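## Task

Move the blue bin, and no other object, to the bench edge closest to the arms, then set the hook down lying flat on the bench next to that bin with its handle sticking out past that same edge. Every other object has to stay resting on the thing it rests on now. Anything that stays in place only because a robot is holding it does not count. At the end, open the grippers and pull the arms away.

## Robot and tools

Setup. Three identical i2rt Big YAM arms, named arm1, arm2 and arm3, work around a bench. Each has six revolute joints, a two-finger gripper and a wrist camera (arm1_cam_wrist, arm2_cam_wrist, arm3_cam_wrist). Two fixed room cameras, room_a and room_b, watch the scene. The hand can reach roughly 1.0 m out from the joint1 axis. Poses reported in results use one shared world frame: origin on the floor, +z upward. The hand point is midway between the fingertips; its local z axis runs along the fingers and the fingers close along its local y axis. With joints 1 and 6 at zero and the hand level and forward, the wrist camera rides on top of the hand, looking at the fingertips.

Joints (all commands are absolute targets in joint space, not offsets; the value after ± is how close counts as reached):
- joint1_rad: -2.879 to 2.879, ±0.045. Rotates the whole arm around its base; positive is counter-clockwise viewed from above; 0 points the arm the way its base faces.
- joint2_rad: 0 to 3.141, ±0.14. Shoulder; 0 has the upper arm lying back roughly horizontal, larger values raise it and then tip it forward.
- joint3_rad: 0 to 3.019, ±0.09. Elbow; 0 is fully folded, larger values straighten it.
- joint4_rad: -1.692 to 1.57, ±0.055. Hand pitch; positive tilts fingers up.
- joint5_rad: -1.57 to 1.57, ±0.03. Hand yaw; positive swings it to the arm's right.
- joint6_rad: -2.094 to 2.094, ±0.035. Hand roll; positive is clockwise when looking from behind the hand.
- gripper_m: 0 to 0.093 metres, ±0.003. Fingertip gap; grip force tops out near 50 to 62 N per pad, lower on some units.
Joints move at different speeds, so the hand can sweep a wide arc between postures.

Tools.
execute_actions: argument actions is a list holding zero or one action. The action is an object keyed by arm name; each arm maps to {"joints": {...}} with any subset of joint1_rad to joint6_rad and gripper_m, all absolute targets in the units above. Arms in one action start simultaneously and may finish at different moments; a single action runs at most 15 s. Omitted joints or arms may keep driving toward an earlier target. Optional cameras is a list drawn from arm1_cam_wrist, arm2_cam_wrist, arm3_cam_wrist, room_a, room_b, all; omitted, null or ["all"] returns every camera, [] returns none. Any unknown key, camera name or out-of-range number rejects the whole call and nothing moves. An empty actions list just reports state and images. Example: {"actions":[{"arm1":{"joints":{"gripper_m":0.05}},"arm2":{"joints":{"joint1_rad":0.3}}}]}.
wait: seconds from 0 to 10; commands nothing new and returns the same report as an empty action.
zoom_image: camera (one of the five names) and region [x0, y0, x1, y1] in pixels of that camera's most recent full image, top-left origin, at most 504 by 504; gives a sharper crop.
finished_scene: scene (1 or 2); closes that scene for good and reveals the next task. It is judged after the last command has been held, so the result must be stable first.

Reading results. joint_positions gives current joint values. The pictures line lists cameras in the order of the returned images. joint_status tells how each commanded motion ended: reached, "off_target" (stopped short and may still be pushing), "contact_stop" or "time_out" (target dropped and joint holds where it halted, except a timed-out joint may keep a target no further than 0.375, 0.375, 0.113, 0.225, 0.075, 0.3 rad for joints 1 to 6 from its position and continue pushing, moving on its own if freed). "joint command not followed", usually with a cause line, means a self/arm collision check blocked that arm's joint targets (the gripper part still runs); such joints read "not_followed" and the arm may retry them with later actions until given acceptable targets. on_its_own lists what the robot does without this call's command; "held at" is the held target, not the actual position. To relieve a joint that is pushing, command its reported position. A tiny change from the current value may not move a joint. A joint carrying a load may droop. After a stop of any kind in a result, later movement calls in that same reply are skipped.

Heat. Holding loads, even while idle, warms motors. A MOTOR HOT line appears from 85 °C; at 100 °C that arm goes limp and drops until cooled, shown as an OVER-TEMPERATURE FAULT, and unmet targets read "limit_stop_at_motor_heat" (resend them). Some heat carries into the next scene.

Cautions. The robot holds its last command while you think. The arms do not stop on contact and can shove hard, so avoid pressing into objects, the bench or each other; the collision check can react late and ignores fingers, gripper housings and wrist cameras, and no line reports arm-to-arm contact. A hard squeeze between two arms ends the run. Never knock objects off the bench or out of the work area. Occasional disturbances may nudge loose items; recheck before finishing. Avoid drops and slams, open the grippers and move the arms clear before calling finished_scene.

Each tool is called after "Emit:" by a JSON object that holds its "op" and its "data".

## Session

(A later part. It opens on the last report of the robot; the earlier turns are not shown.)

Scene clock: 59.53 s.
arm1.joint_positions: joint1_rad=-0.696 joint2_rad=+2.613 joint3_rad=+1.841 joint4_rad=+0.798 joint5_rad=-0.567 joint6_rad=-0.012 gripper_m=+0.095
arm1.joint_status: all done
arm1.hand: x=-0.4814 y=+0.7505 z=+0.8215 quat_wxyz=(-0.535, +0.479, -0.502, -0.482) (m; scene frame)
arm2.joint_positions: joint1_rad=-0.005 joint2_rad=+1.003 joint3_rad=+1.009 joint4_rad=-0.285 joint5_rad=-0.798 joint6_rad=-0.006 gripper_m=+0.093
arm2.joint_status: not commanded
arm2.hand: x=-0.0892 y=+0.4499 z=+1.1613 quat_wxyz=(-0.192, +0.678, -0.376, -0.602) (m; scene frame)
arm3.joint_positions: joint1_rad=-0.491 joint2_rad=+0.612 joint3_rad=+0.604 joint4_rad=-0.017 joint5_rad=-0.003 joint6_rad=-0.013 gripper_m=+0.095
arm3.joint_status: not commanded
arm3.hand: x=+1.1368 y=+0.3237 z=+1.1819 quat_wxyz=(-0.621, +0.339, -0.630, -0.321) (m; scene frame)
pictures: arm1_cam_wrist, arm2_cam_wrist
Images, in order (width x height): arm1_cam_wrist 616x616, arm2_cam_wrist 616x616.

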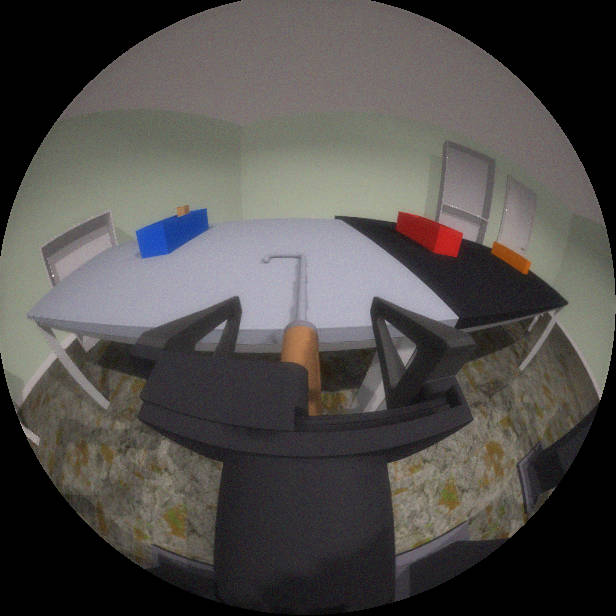

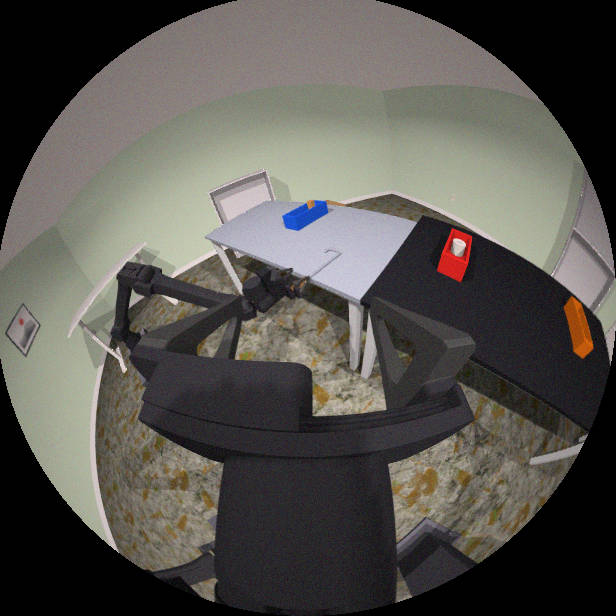

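Emit:
{"op": "execute_actions", "data": {"actions": [{"arm1":{"joints":{"joint3_rad":1.73,"joint4_rad":0.9,"joint1_rad":-0.725,"joint5_rad":-0.59}}}], "cameras": ["arm2_cam_wrist","arm1_cam_wrist"]}}

Emit:
{"op": "zoom_image", "data": {"camera": "arm2_cam_wrist", "region": [230,230,360,330]}}

Scene clock: 63.13 s.
arm1.joint_positions: joint1_rad=-0.721 joint2_rad=+2.617 joint3_rad=+1.729 joint4_rad=+0.872 joint5_rad=-0.588 joint6_rad=-0.012 gripper_m=+0.095
arm1.joint_status: all done
arm1.hand: x=-0.4859 y=+0.7146 z=+0.7801 quat_wxyz=(-0.521, +0.481, -0.518, -0.479) (m; scene frame)
arm2.joint_positions: joint1_rad=-0.005 joint2_rad=+1.003 joint3_rad=+1.009 joint4_rad=-0.285 joint5_rad=-0.798 joint6_rad=-0.006 gripper_m=+0.093
arm2.joint_status: not commanded
arm2.hand: x=-0.0892 y=+0.4499 z=+1.1613 quat_wxyz=(-0.192, +0.678, -0.376, -0.602) (m; scene frame)
arm3.joint_positions: joint1_rad=-0.491 joint2_rad=+0.612 joint3_rad=+0.604 joint4_rad=-0.017 joint5_rad=-0.003 joint6_rad=-0.013 gripper_m=+0.095
arm3.joint_status: not commanded
arm3.hand: x=+1.1368 y=+0.3237 z=+1.1819 quat_wxyz=(-0.621, +0.339, -0.630, -0.321) (m; scene frame)
pictures: arm1_cam_wrist, arm2_cam_wrist
Images, in order (width x height): arm1_cam_wrist 616x616, arm2_cam_wrist 616x616.

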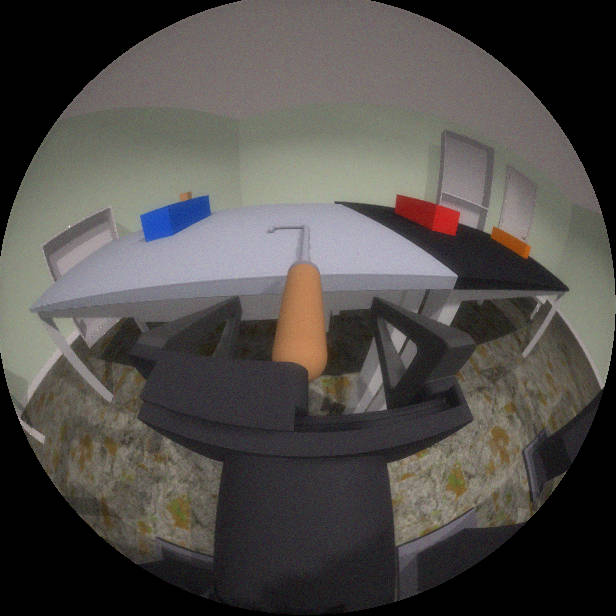

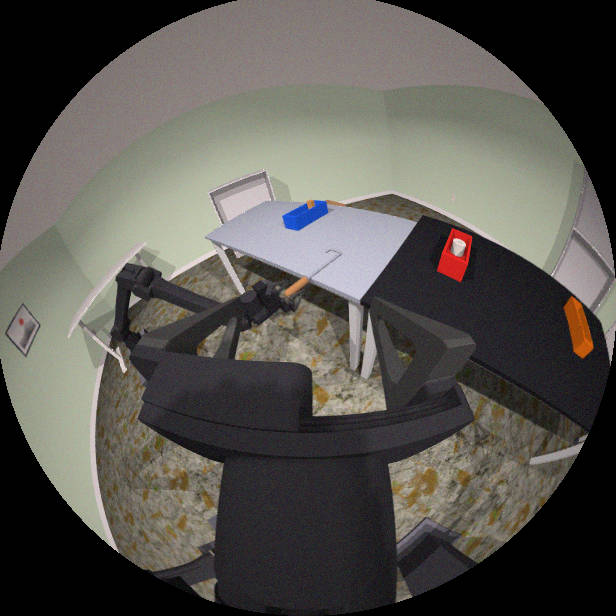

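Region (230, 230, 360, 330) of arm2_cam_wrist's 616x616 image, scaled by 3.877, with more detail than that image has; it fills the top 388 rows of this view, and the rest is white.

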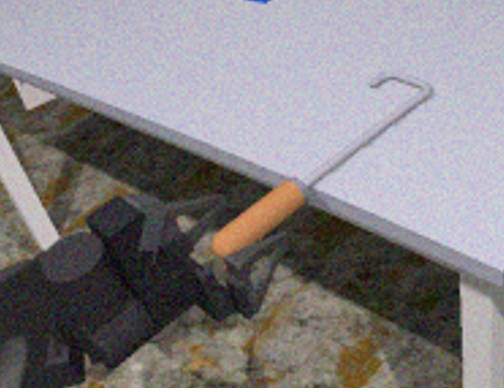

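Emit:
{"op": "execute_actions", "data": {"actions": [{"arm1":{"joints":{"joint2_rad":2.665,"joint3_rad":1.89,"joint4_rad":0.80,"joint1_rad":-0.69,"joint5_rad":-0.56}}}], "cameras": ["arm1_cam_wrist"]}}

Scene clock: 65.83 s.
arm1.joint_positions: joint1_rad=-0.697 joint2_rad=+2.657 joint3_rad=+1.829 joint4_rad=+0.815 joint5_rad=-0.562 joint6_rad=-0.012 gripper_m=+0.095
arm1.joint_status: all done
arm1.hand: x=-0.4853 y=+0.7428 z=+0.7822 quat_wxyz=(-0.523, +0.480, -0.517, -0.478) (m; scene frame)
arm2.joint_positions: joint1_rad=-0.005 joint2_rad=+1.003 joint3_rad=+1.009 joint4_rad=-0.285 joint5_rad=-0.798 joint6_rad=-0.006 gripper_m=+0.093
arm2.joint_status: not commanded
arm2.hand: x=-0.0892 y=+0.4499 z=+1.1613 quat_wxyz=(-0.192, +0.678, -0.376, -0.602) (m; scene frame)
arm3.joint_positions: joint1_rad=-0.491 joint2_rad=+0.612 joint3_rad=+0.604 joint4_rad=-0.017 joint5_rad=-0.003 joint6_rad=-0.013 gripper_m=+0.095
arm3.joint_status: not commanded
arm3.hand: x=+1.1368 y=+0.3237 z=+1.1819 quat_wxyz=(-0.621, +0.339, -0.630, -0.321) (m; scene frame)
pictures: arm1_cam_wrist
Images, in order (width x height): arm1_cam_wrist 616x616.

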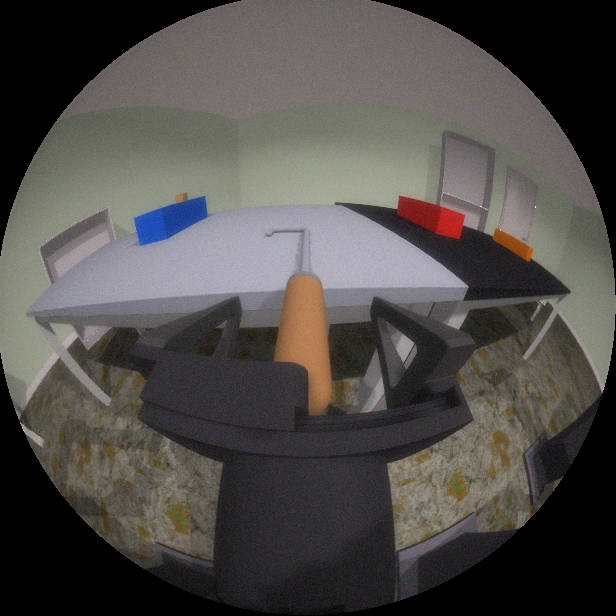

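Emit:
{"op": "execute_actions", "data": {"actions": [{"arm1":{"joints":{"gripper_m":0}}}], "cameras": []}}

Emit:
{"op": "execute_actions", "data": {"actions": [{"arm1":{"joints":{"joint2_rad":2.3,"joint6_rad":-0.5}}}], "cameras": ["arm1_cam_wrist"]}}

Emit:
{"op": "execute_actions", "data": {"actions": [{"arm1":{"joints":{"joint1_rad":-0.07,"joint6_rad":-1.57,"joint5_rad":0,"joint4_rad":0.45}}}]}}

Scene clock: 69.37 s.
arm1.joint_positions: joint1_rad=-0.697 joint2_rad=+2.657 joint3_rad=+1.829 joint4_rad=+0.815 joint5_rad=-0.562 joint6_rad=-0.011 gripper_m=+0.031
arm1.joint_status: gripper_m off_target (ended at +0.031, target +0.000)
arm1.hand: x=-0.4854 y=+0.7428 z=+0.7822 quat_wxyz=(-0.523, +0.480, -0.517, -0.479) (m; scene frame)
arm2.joint_positions: joint1_rad=-0.005 joint2_rad=+1.003 joint3_rad=+1.009 joint4_rad=-0.285 joint5_rad=-0.798 joint6_rad=-0.006 gripper_m=+0.093
arm2.joint_status: not commanded
arm2.hand: x=-0.0892 y=+0.4499 z=+1.1613 quat_wxyz=(-0.192, +0.678, -0.376, -0.602) (m; scene frame)
arm3.joint_positions: joint1_rad=-0.491 joint2_rad=+0.612 joint3_rad=+0.604 joint4_rad=-0.017 joint5_rad=-0.003 joint6_rad=-0.013 gripper_m=+0.095
arm3.joint_status: not commanded
arm3.hand: x=+1.1368 y=+0.3237 z=+1.1819 quat_wxyz=(-0.621, +0.339, -0.630, -0.321) (m; scene frame)
pictures: none
No camera images: the call's "cameras" was empty. Leave "cameras" out to get every camera's image.

Scene clock: 71.87 s.
arm1.joint_positions: joint1_rad=-0.696 joint2_rad=+2.325 joint3_rad=+1.832 joint4_rad=+0.785 joint5_rad=-0.561 joint6_rad=-0.461 gripper_m=+0.030
arm1.joint_status: joint6_rad time_out (moved -0.450 of -0.489); the others done
arm1.on_its_own: joint6_rad reads -0.461 and still pushes toward -0.500 since a time_out
arm1.hand: x=-0.4805 y=+0.7479 z=+1.0621 quat_wxyz=(-0.717, +0.533, -0.294, -0.341) (m; scene frame)
arm2.joint_positions: joint1_rad=-0.005 joint2_rad=+1.003 joint3_rad=+1.009 joint4_rad=-0.285 joint5_rad=-0.798 joint6_rad=-0.006 gripper_m=+0.093
arm2.joint_status: not commanded
arm2.hand: x=-0.0892 y=+0.4499 z=+1.1613 quat_wxyz=(-0.192, +0.678, -0.376, -0.602) (m; scene frame)
arm3.joint_positions: joint1_rad=-0.491 joint2_rad=+0.612 joint3_rad=+0.604 joint4_rad=-0.017 joint5_rad=-0.003 joint6_rad=-0.013 gripper_m=+0.095
arm3.joint_status: not commanded
arm3.hand: x=+1.1368 y=+0.3237 z=+1.1819 quat_wxyz=(-0.621, +0.339, -0.630, -0.321) (m; scene frame)
pictures: arm1_cam_wrist
Images, in order (width x height): arm1_cam_wrist 616x616.

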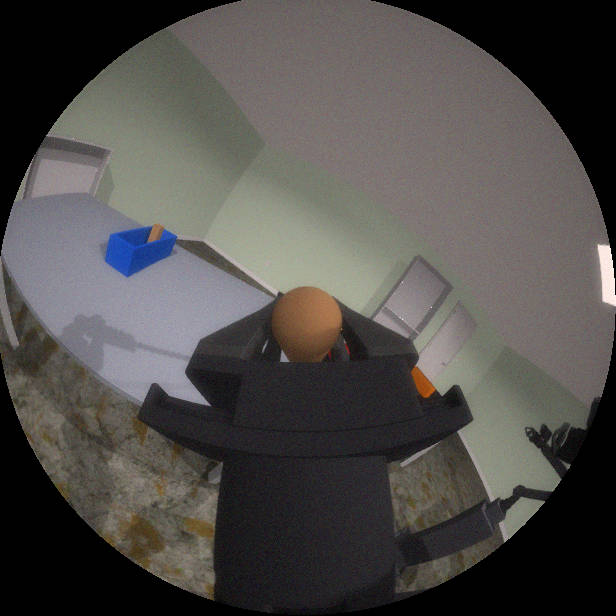

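not run: a stop came earlier in this reply.

Emit:
{"op": "execute_actions", "data": {"actions": [{"arm1":{"joints":{"joint2_rad":2.45,"joint6_rad":0,"joint4_rad":1.1}}}], "cameras": ["arm1_cam_wrist","arm2_cam_wrist","room_b"]}}

Scene clock: 77.83 s.
arm1.joint_positions: joint1_rad=-0.696 joint2_rad=+2.499 joint3_rad=+1.832 joint4_rad=+1.049 joint5_rad=-0.562 joint6_rad=-0.012 gripper_m=+0.030
arm1.joint_status: all done
arm1.hand: x=-0.4847 y=+0.7429 z=+0.9675 quat_wxyz=(-0.649, +0.445, -0.371, -0.494) (m; scene frame)
arm2.joint_positions: joint1_rad=-0.005 joint2_rad=+1.003 joint3_rad=+1.009 joint4_rad=-0.285 joint5_rad=-0.798 joint6_rad=-0.006 gripper_m=+0.093
arm2.joint_status: not commanded
arm2.hand: x=-0.0892 y=+0.4499 z=+1.1613 quat_wxyz=(-0.192, +0.678, -0.376, -0.602) (m; scene frame)
arm3.joint_positions: joint1_rad=-0.491 joint2_rad=+0.612 joint3_rad=+0.604 joint4_rad=-0.017 joint5_rad=-0.003 joint6_rad=-0.013 gripper_m=+0.095
arm3.joint_status: not commanded
arm3.hand: x=+1.1368 y=+0.3237 z=+1.1819 quat_wxyz=(-0.621, +0.339, -0.630, -0.321) (m; scene frame)
pictures: arm1_cam_wrist, arm2_cam_wrist, room_b
Images, in order (width x height): arm1_cam_wrist 616x616, arm2_cam_wrist 616x616, room_b 896x504.

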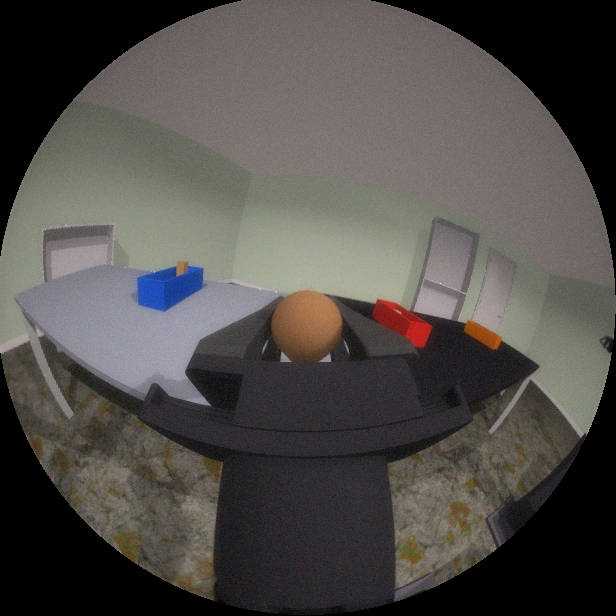

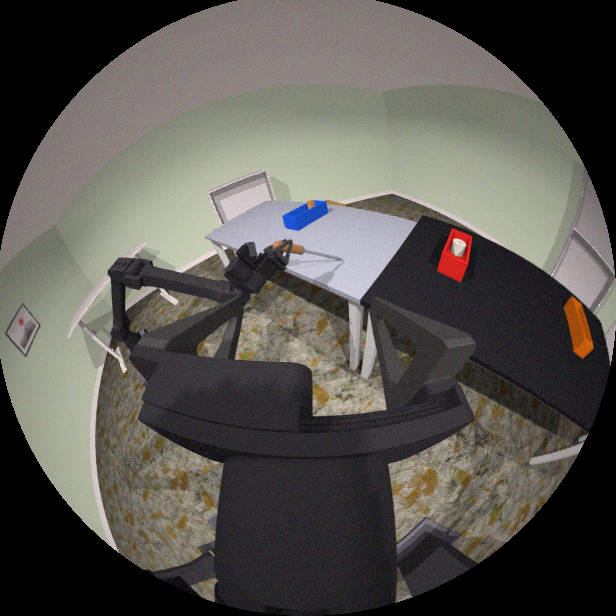

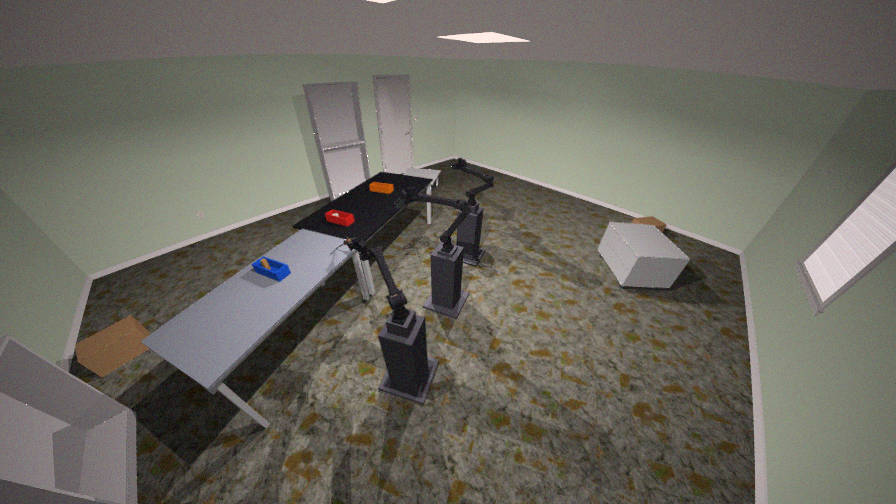

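Emit:
{"op": "execute_actions", "data": {"actions": [{"arm1":{"joints":{"joint2_rad":2.61}}}], "cameras": []}}

Emit:
{"op": "execute_actions", "data": {"actions": [{"arm1":{"joints":{"joint4_rad":0.8}}}], "cameras": ["arm1_cam_wrist","arm2_cam_wrist"]}}

Scene clock: 83.37 s.
arm1.joint_positions: joint1_rad=-0.696 joint2_rad=+2.617 joint3_rad=+1.835 joint4_rad=+1.078 joint5_rad=-0.556 joint6_rad=-0.009 gripper_m=+0.030
arm1.joint_status: all done
arm1.hand: x=-0.4865 y=+0.7400 z=+0.8751 quat_wxyz=(-0.624, +0.452, -0.406, -0.492) (m; scene frame)
arm2.joint_positions: joint1_rad=-0.005 joint2_rad=+1.003 joint3_rad=+1.009 joint4_rad=-0.285 joint5_rad=-0.798 joint6_rad=-0.006 gripper_m=+0.093
arm2.joint_status: not commanded
arm2.hand: x=-0.0892 y=+0.4499 z=+1.1613 quat_wxyz=(-0.192, +0.678, -0.376, -0.602) (m; scene frame)
arm3.joint_positions: joint1_rad=-0.491 joint2_rad=+0.612 joint3_rad=+0.604 joint4_rad=-0.017 joint5_rad=-0.003 joint6_rad=-0.013 gripper_m=+0.095
arm3.joint_status: not commanded
arm3.hand: x=+1.1368 y=+0.3237 z=+1.1819 quat_wxyz=(-0.621, +0.339, -0.630, -0.321) (m; scene frame)
pictures: none
No camera images: the call's "cameras" was empty. Leave "cameras" out to get every camera's image.

Scene clock: 84.37 s.
arm1.joint_positions: joint1_rad=-0.696 joint2_rad=+2.617 joint3_rad=+1.836 joint4_rad=+0.828 joint5_rad=-0.555 joint6_rad=-0.006 gripper_m=+0.030
arm1.joint_status: all done
arm1.hand: x=-0.4803 y=+0.7486 z=+0.8218 quat_wxyz=(-0.543, +0.473, -0.499, -0.482) (m; scene frame)
arm2.joint_positions: joint1_rad=-0.005 joint2_rad=+1.003 joint3_rad=+1.009 joint4_rad=-0.285 joint5_rad=-0.798 joint6_rad=-0.006 gripper_m=+0.093
arm2.joint_status: not commanded
arm2.hand: x=-0.0892 y=+0.4499 z=+1.1613 quat_wxyz=(-0.192, +0.678, -0.376, -0.602) (m; scene frame)
arm3.joint_positions: joint1_rad=-0.491 joint2_rad=+0.612 joint3_rad=+0.604 joint4_rad=-0.017 joint5_rad=-0.003 joint6_rad=-0.013 gripper_m=+0.095
arm3.joint_status: not commanded
arm3.hand: x=+1.1368 y=+0.3237 z=+1.1819 quat_wxyz=(-0.621, +0.339, -0.630, -0.321) (m; scene frame)
pictures: arm1_cam_wrist, arm2_cam_wrist
Images, in order (width x height): arm1_cam_wrist 616x616, arm2_cam_wrist 616x616.

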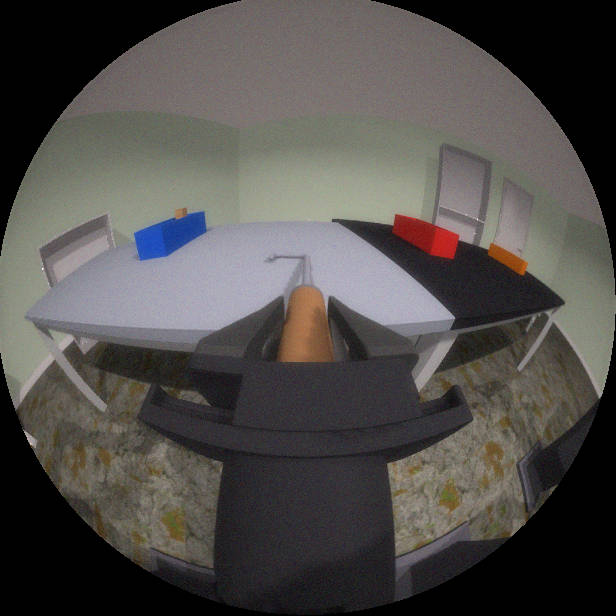

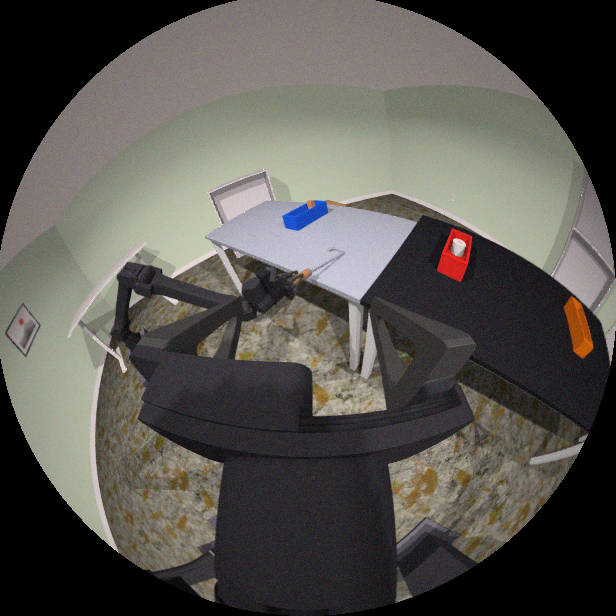

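Emit:
{"op": "execute_actions", "data": {"actions": [{"arm1":{"joints":{"joint6_rad":-1.57}}}], "cameras": ["arm1_cam_wrist","arm2_cam_wrist"]}}

Emit:
{"op": "execute_actions", "data": {"actions": [{"arm1":{"joints":{"joint2_rad":2.38}}}], "cameras": ["arm1_cam_wrist"]}}

Emit:
{"op": "execute_actions", "data": {"actions": [{"arm1":{"joints":{"joint1_rad":-0.07,"joint5_rad":0,"joint4_rad":0.7}}}]}}

Scene clock: 89.80 s.
arm1.joint_positions: joint1_rad=-0.685 joint2_rad=+2.617 joint3_rad=+1.845 joint4_rad=+0.822 joint5_rad=-0.572 joint6_rad=-1.548 gripper_m=+0.030
arm1.joint_status: all done
arm1.hand: x=-0.4902 y=+0.7555 z=+0.8248 quat_wxyz=(-0.726, +0.687, -0.018, +0.024) (m; scene frame)
arm2.joint_positions: joint1_rad=-0.005 joint2_rad=+1.003 joint3_rad=+1.009 joint4_rad=-0.285 joint5_rad=-0.798 joint6_rad=-0.006 gripper_m=+0.093
arm2.joint_status: not commanded
arm2.hand: x=-0.0892 y=+0.4499 z=+1.1613 quat_wxyz=(-0.192, +0.678, -0.376, -0.602) (m; scene frame)
arm3.joint_positions: joint1_rad=-0.491 joint2_rad=+0.612 joint3_rad=+0.604 joint4_rad=-0.017 joint5_rad=-0.003 joint6_rad=-0.013 gripper_m=+0.095
arm3.joint_status: not commanded
arm3.hand: x=+1.1368 y=+0.3237 z=+1.1819 quat_wxyz=(-0.621, +0.339, -0.630, -0.321) (m; scene frame)
pictures: arm1_cam_wrist, arm2_cam_wrist
Images, in order (width x height): arm1_cam_wrist 616x616, arm2_cam_wrist 616x616.

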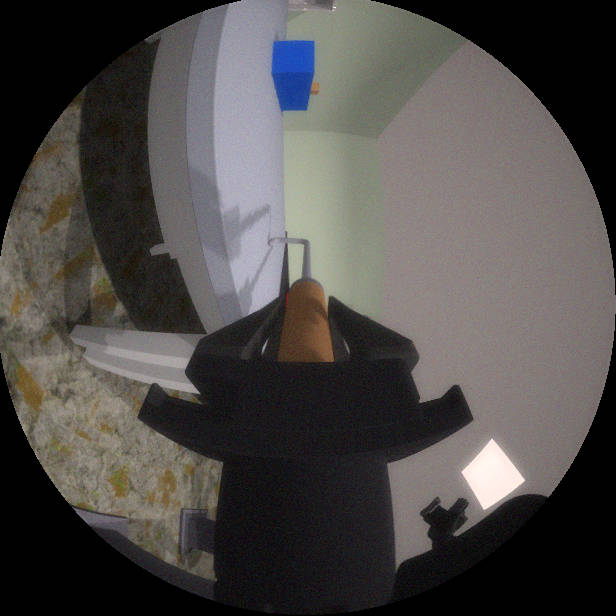

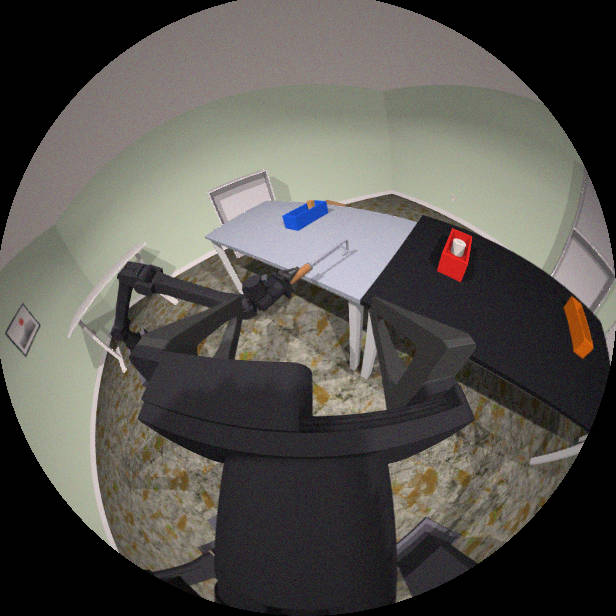

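Scene clock: 91.77 s.
arm1.joint_positions: joint1_rad=-0.685 joint2_rad=+2.431 joint3_rad=+1.845 joint4_rad=+0.785 joint5_rad=-0.562 joint6_rad=-1.548 gripper_m=+0.030
arm1.joint_status: all done
arm1.hand: x=-0.4828 y=+0.7612 z=+0.9775 quat_wxyz=(-0.767, +0.639, +0.009, +0.057) (m; scene frame)
arm2.joint_positions: joint1_rad=-0.005 joint2_rad=+1.003 joint3_rad=+1.009 joint4_rad=-0.285 joint5_rad=-0.798 joint6_rad=-0.006 gripper_m=+0.093
arm2.joint_status: not commanded
arm2.hand: x=-0.0892 y=+0.4499 z=+1.1613 quat_wxyz=(-0.192, +0.678, -0.376, -0.602) (m; scene frame)
arm3.joint_positions: joint1_rad=-0.491 joint2_rad=+0.612 joint3_rad=+0.604 joint4_rad=-0.017 joint5_rad=-0.003 joint6_rad=-0.013 gripper_m=+0.095
arm3.joint_status: not commanded
arm3.hand: x=+1.1368 y=+0.3237 z=+1.1819 quat_wxyz=(-0.621, +0.339, -0.630, -0.321) (m; scene frame)
pictures: arm1_cam_wrist
Images, in order (width x height): arm1_cam_wrist 616x616.

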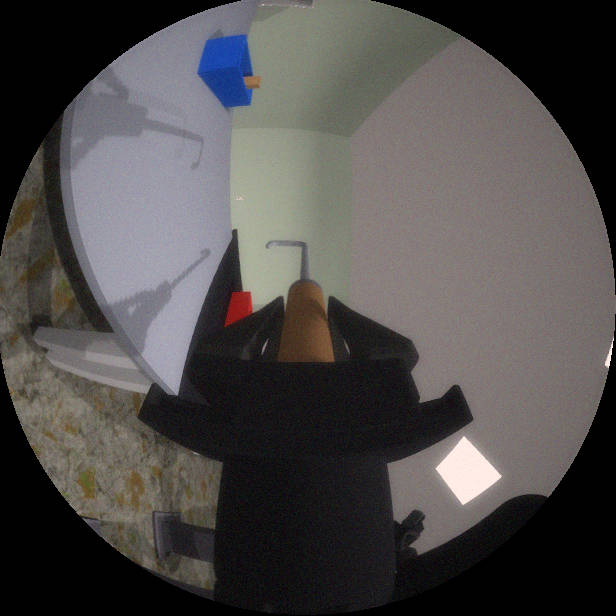

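Scene clock: 94.17 s.
arm1.joint_positions: joint1_rad=-0.065 joint2_rad=+2.431 joint3_rad=+1.845 joint4_rad=+0.690 joint5_rad=+0.000 joint6_rad=-1.548 gripper_m=+0.030
arm1.joint_status: all done
arm1.hand: x=-0.9216 y=+0.9079 z=+0.9602 quat_wxyz=(-0.748, +0.664, -0.010, -0.003) (m; scene frame)
arm2.joint_positions: joint1_rad=-0.005 joint2_rad=+1.003 joint3_rad=+1.009 joint4_rad=-0.285 joint5_rad=-0.798 joint6_rad=-0.006 gripper_m=+0.093
arm2.joint_status: not commanded
arm2.hand: x=-0.0892 y=+0.4499 z=+1.1613 quat_wxyz=(-0.192, +0.678, -0.376, -0.602) (m; scene frame)
arm3.joint_positions: joint1_rad=-0.491 joint2_rad=+0.612 joint3_rad=+0.604 joint4_rad=-0.017 joint5_rad=-0.003 joint6_rad=-0.013 gripper_m=+0.095
arm3.joint_status: not commanded
arm3.hand: x=+1.1368 y=+0.3237 z=+1.1819 quat_wxyz=(-0.621, +0.339, -0.630, -0.321) (m; scene frame)
pictures: arm1_cam_wrist, arm2_cam_wrist, arm3_cam_wrist, room_a, room_b
Images, in order (width x height): arm1_cam_wrist 616x616, arm2_cam_wrist 616x616, arm3_cam_wrist 616x616, room_a 896x504, room_b 896x504.

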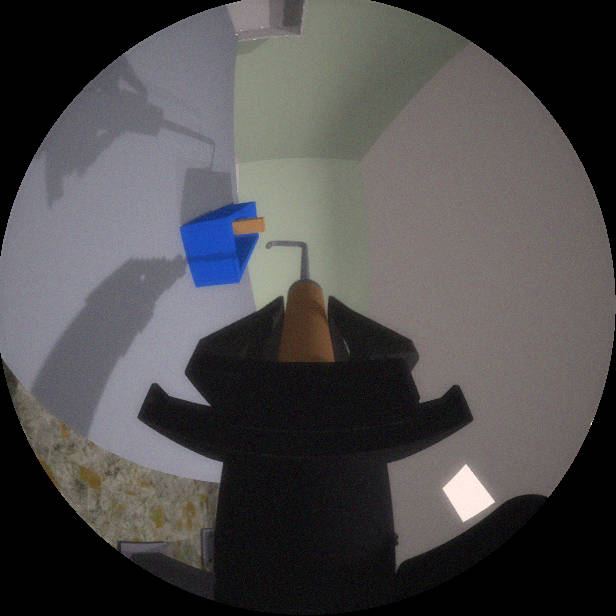

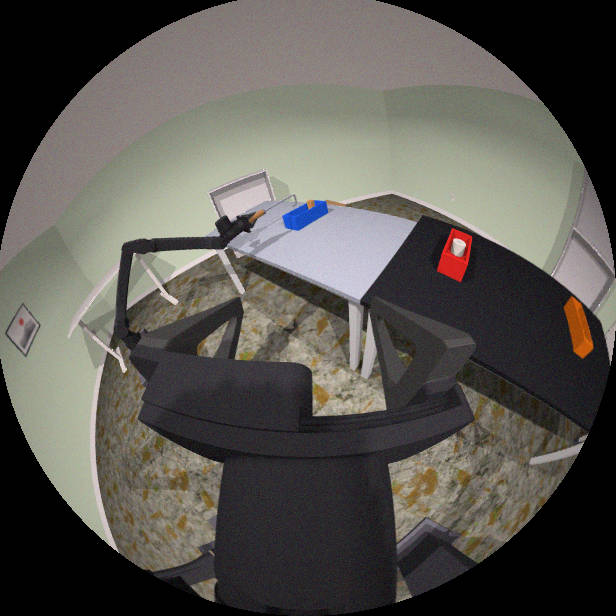

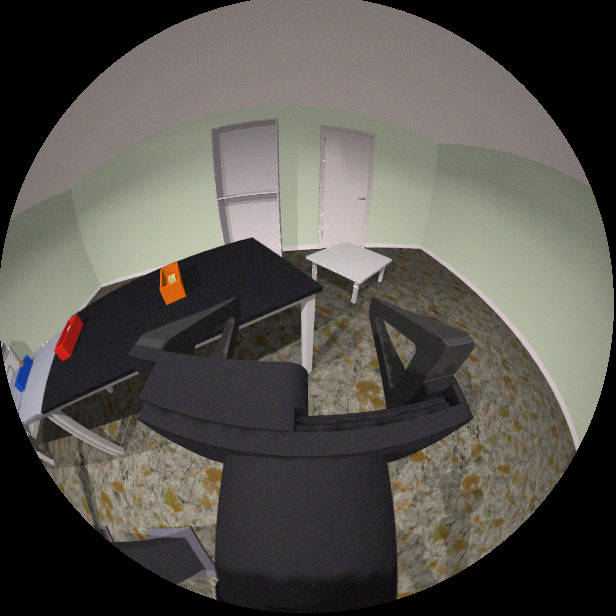

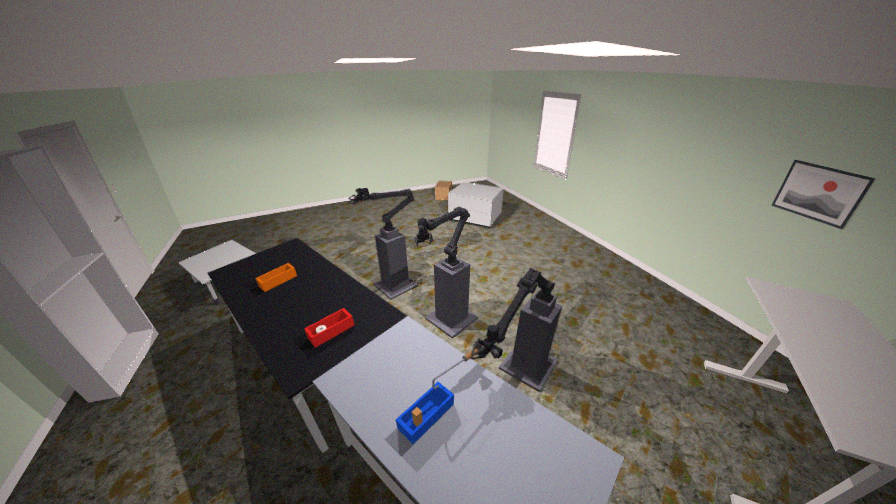

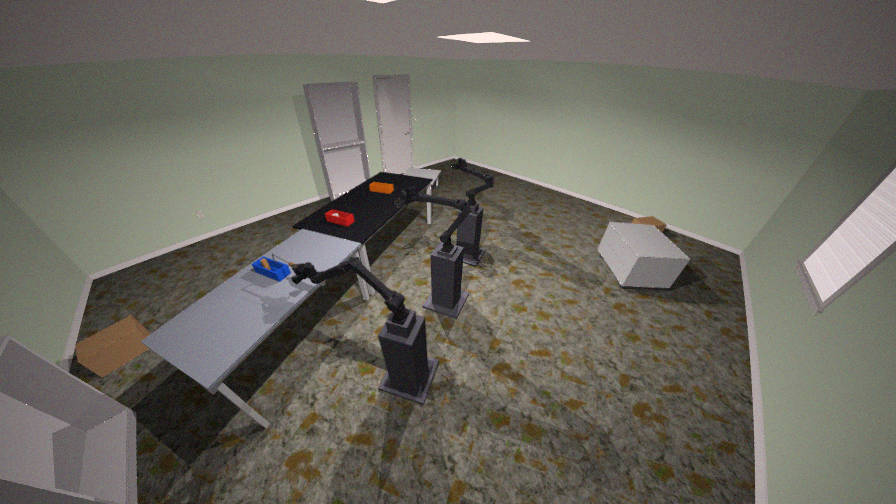

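Emit:
{"op": "execute_actions", "data": {"actions": [{"arm1":{"joints":{"joint4_rad":0.5,"joint5_rad":-0.04}}}], "cameras": ["arm1_cam_wrist"]}}

Emit:
{"op": "execute_actions", "data": {"actions": [{"arm1":{"joints":{"joint2_rad":2.19,"joint3_rad":1.42,"joint4_rad":0.75}}}], "cameras": ["arm1_cam_wrist","arm2_cam_wrist"]}}

Scene clock: 98.50 s.
arm1.joint_positions: joint1_rad=-0.066 joint2_rad=+2.431 joint3_rad=+1.845 joint4_rad=+0.490 joint5_rad=-0.040 joint6_rad=-1.548 gripper_m=+0.030
arm1.joint_status: all done
arm1.hand: x=-0.9280 y=+0.9088 z=+0.9110 quat_wxyz=(-0.677, +0.735, +0.002, -0.017) (m; scene frame)
arm2.joint_positions: joint1_rad=-0.005 joint2_rad=+1.003 joint3_rad=+1.009 joint4_rad=-0.285 joint5_rad=-0.798 joint6_rad=-0.006 gripper_m=+0.093
arm2.joint_status: not commanded
arm2.hand: x=-0.0892 y=+0.4499 z=+1.1613 quat_wxyz=(-0.192, +0.678, -0.376, -0.602) (m; scene frame)
arm3.joint_positions: joint1_rad=-0.491 joint2_rad=+0.612 joint3_rad=+0.604 joint4_rad=-0.017 joint5_rad=-0.003 joint6_rad=-0.013 gripper_m=+0.095
arm3.joint_status: not commanded
arm3.hand: x=+1.1368 y=+0.3237 z=+1.1819 quat_wxyz=(-0.621, +0.339, -0.630, -0.321) (m; scene frame)
pictures: arm1_cam_wrist
Images, in order (width x height): arm1_cam_wrist 616x616.

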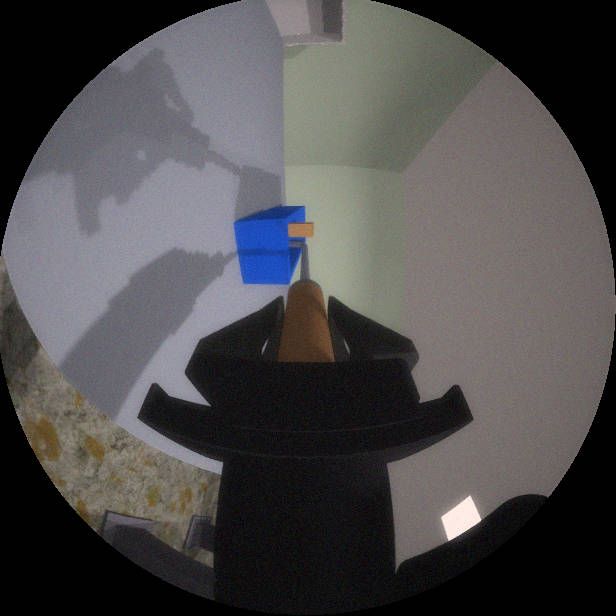

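Scene clock: 99.70 s.
arm1.joint_positions: joint1_rad=-0.066 joint2_rad=+2.248 joint3_rad=+1.412 joint4_rad=+0.712 joint5_rad=-0.040 joint6_rad=-1.554 gripper_m=+0.030
arm1.joint_status: all done
arm1.hand: x=-0.9291 y=+0.8051 z=+0.8880 quat_wxyz=(-0.667, +0.744, +0.004, -0.015) (m; scene frame)
arm2.joint_positions: joint1_rad=-0.005 joint2_rad=+1.003 joint3_rad=+1.009 joint4_rad=-0.285 joint5_rad=-0.798 joint6_rad=-0.006 gripper_m=+0.093
arm2.joint_status: not commanded
arm2.hand: x=-0.0892 y=+0.4499 z=+1.1613 quat_wxyz=(-0.192, +0.678, -0.376, -0.602) (m; scene frame)
arm3.joint_positions: joint1_rad=-0.491 joint2_rad=+0.612 joint3_rad=+0.604 joint4_rad=-0.017 joint5_rad=-0.003 joint6_rad=-0.013 gripper_m=+0.095
arm3.joint_status: not commanded
arm3.hand: x=+1.1368 y=+0.3237 z=+1.1819 quat_wxyz=(-0.621, +0.339, -0.630, -0.321) (m; scene frame)
pictures: arm1_cam_wrist, arm2_cam_wrist
Images, in order (width x height): arm1_cam_wrist 616x616, arm2_cam_wrist 616x616.

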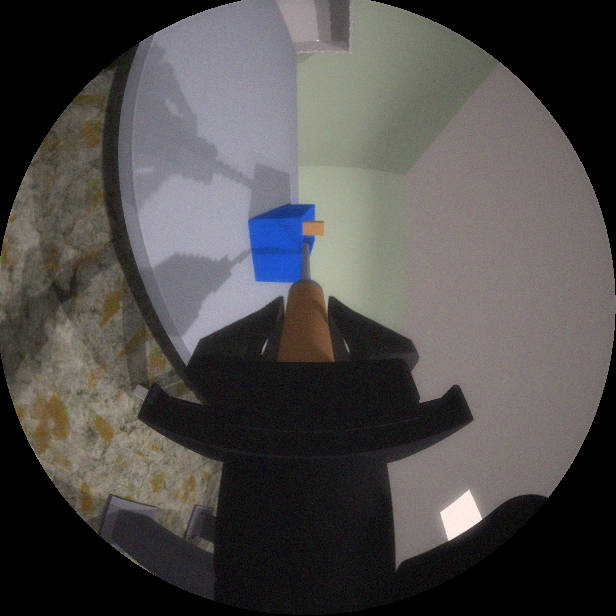

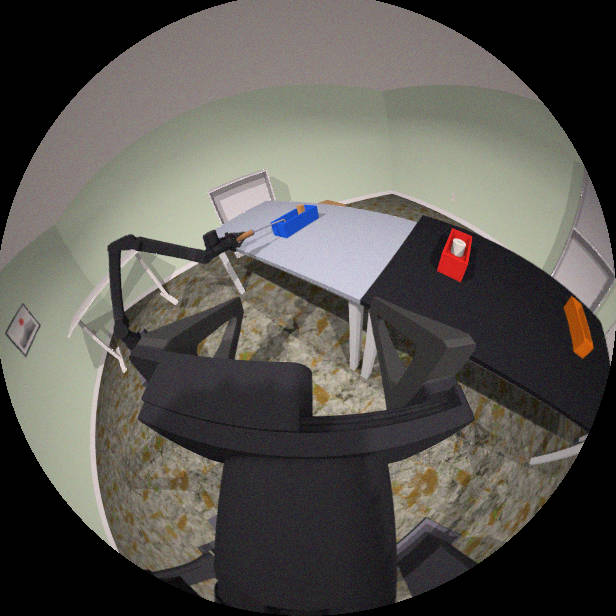

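Emit:
{"op": "execute_actions", "data": {"actions": [{"arm1":{"joints":{"joint2_rad":2.01,"joint3_rad":1.075,"joint4_rad":0.94}}}], "cameras": []}}

Emit:
{"op": "execute_actions", "data": {"actions": [{"arm1":{"joints":{"joint2_rad":1.875,"joint3_rad":0.765,"joint4_rad":1.11}}}], "cameras": ["arm1_cam_wrist","room_b"]}}

Scene clock: 104.17 s.
arm1.joint_positions: joint1_rad=-0.066 joint2_rad=+2.068 joint3_rad=+1.062 joint4_rad=+0.884 joint5_rad=-0.040 joint6_rad=-1.554 gripper_m=+0.030
arm1.joint_status: joint4_rad time_out (moved +0.172 of +0.228); the others done
arm1.on_its_own: joint4_rad reads +0.884 and still pushes toward +0.940 since a time_out
arm1.hand: x=-0.9304 y=+0.7034 z=+0.8952 quat_wxyz=(-0.668, +0.744, +0.004, -0.015) (m; scene frame)
arm2.joint_positions: joint1_rad=-0.005 joint2_rad=+1.003 joint3_rad=+1.009 joint4_rad=-0.285 joint5_rad=-0.798 joint6_rad=-0.006 gripper_m=+0.093
arm2.joint_status: not commanded
arm2.hand: x=-0.0892 y=+0.4499 z=+1.1613 quat_wxyz=(-0.192, +0.678, -0.376, -0.602) (m; scene frame)
arm3.joint_positions: joint1_rad=-0.491 joint2_rad=+0.612 joint3_rad=+0.604 joint4_rad=-0.017 joint5_rad=-0.003 joint6_rad=-0.013 gripper_m=+0.095
arm3.joint_status: not commanded
arm3.hand: x=+1.1368 y=+0.3237 z=+1.1819 quat_wxyz=(-0.621, +0.339, -0.630, -0.321) (m; scene frame)
pictures: none
No camera images: the call's "cameras" was empty. Leave "cameras" out to get every camera's image.

not run: a stop came earlier in this reply.

Emit:
{"op": "execute_actions", "data": {"actions": [{"arm1":{"joints":{"joint2_rad":1.875,"joint3_rad":0.765,"joint4_rad":1.12}}}], "cameras": ["arm1_cam_wrist","room_b"]}}

Emit:
{"op": "zoom_image", "data": {"camera": "room_b", "region": [240,230,400,330]}}

Scene clock: 108.57 s.
arm1.joint_positions: joint1_rad=-0.066 joint2_rad=+1.921 joint3_rad=+0.751 joint4_rad=+1.065 joint5_rad=-0.040 joint6_rad=-1.554 gripper_m=+0.030
arm1.joint_status: joint4_rad time_out (moved +0.181 of +0.236); the others done
arm1.on_its_own: joint4_rad reads +1.065 and still pushes toward +1.120 since a time_out
arm1.hand: x=-0.9316 y=+0.6017 z=+0.9003 quat_wxyz=(-0.674, +0.739, +0.004, -0.015) (m; scene frame)
arm2.joint_positions: joint1_rad=-0.005 joint2_rad=+1.003 joint3_rad=+1.009 joint4_rad=-0.285 joint5_rad=-0.798 joint6_rad=-0.006 gripper_m=+0.093
arm2.joint_status: not commanded
arm2.hand: x=-0.0892 y=+0.4499 z=+1.1613 quat_wxyz=(-0.192, +0.678, -0.376, -0.602) (m; scene frame)
arm3.joint_positions: joint1_rad=-0.491 joint2_rad=+0.612 joint3_rad=+0.604 joint4_rad=-0.017 joint5_rad=-0.003 joint6_rad=-0.013 gripper_m=+0.095
arm3.joint_status: not commanded
arm3.hand: x=+1.1368 y=+0.3237 z=+1.1819 quat_wxyz=(-0.621, +0.339, -0.630, -0.321) (m; scene frame)
pictures: arm1_cam_wrist, room_b
Images, in order (width x height): arm1_cam_wrist 616x616, room_b 896x504.

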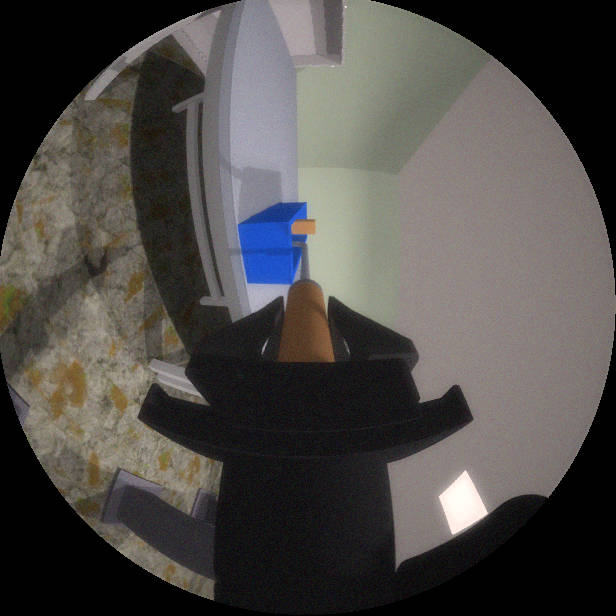

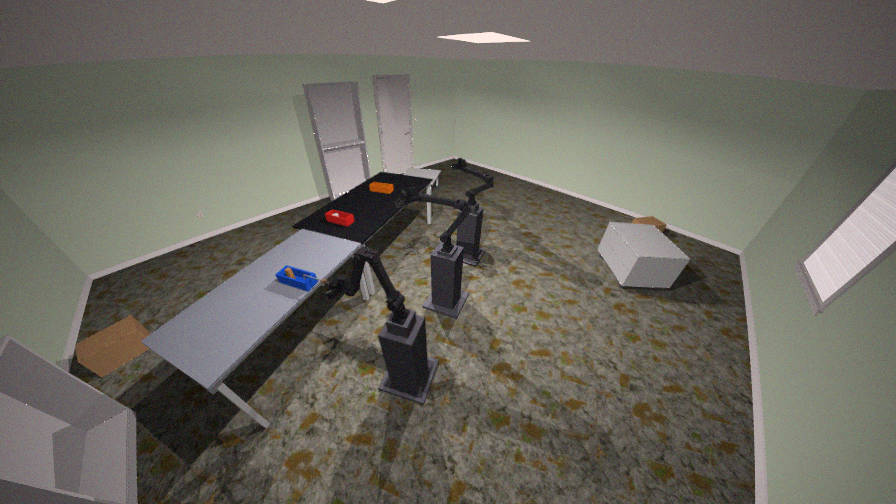

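Region (240, 230, 400, 330) of room_b's 896x504 image, scaled by 3.150, with more detail than that image has; it fills the top 315 rows of this view, and the rest is white.

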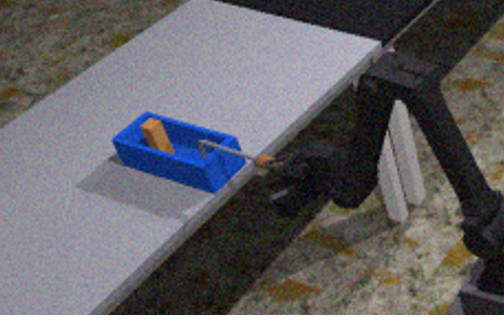

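Emit:
{"op": "execute_actions", "data": {"actions": [{"arm1":{"joints":{"joint2_rad":1.85,"joint3_rad":0.70,"joint4_rad":1.15}}}], "cameras": ["arm1_cam_wrist"]}}

Emit:
{"op": "execute_actions", "data": {"actions": [{"arm1":{"joints":{"joint3_rad":0.97}}}], "cameras": ["arm1_cam_wrist"]}}

Scene clock: 113.47 s.
arm1.joint_positions: joint1_rad=-0.066 joint2_rad=+1.913 joint3_rad=+0.688 joint4_rad=+1.091 joint5_rad=-0.040 joint6_rad=-1.554 gripper_m=+0.030
arm1.joint_status: joint4_rad time_out (moved +0.027 of +0.085); the others done
arm1.on_its_own: joint4_rad reads +1.091 and still pushes toward +1.150 since a time_out
arm1.hand: x=-0.9318 y=+0.5791 z=+0.8876 quat_wxyz=(-0.664, +0.748, +0.004, -0.015) (m; scene frame)
arm2.joint_positions: joint1_rad=-0.005 joint2_rad=+1.003 joint3_rad=+1.009 joint4_rad=-0.285 joint5_rad=-0.798 joint6_rad=-0.006 gripper_m=+0.093
arm2.joint_status: not commanded
arm2.hand: x=-0.0892 y=+0.4499 z=+1.1613 quat_wxyz=(-0.192, +0.678, -0.376, -0.602) (m; scene frame)
arm3.joint_positions: joint1_rad=-0.491 joint2_rad=+0.612 joint3_rad=+0.604 joint4_rad=-0.017 joint5_rad=-0.003 joint6_rad=-0.013 gripper_m=+0.095
arm3.joint_status: not commanded
arm3.hand: x=+1.1368 y=+0.3237 z=+1.1819 quat_wxyz=(-0.621, +0.339, -0.630, -0.321) (m; scene frame)
pictures: arm1_cam_wrist
Images, in order (width x height): arm1_cam_wrist 616x616.

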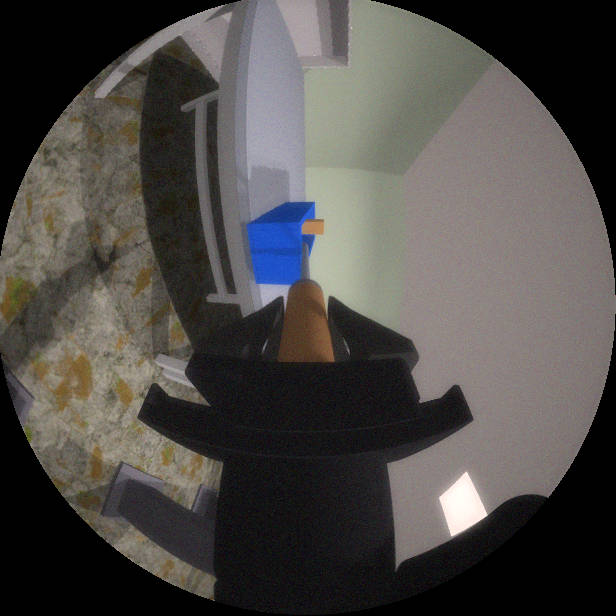

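not run: a stop came earlier in this reply.


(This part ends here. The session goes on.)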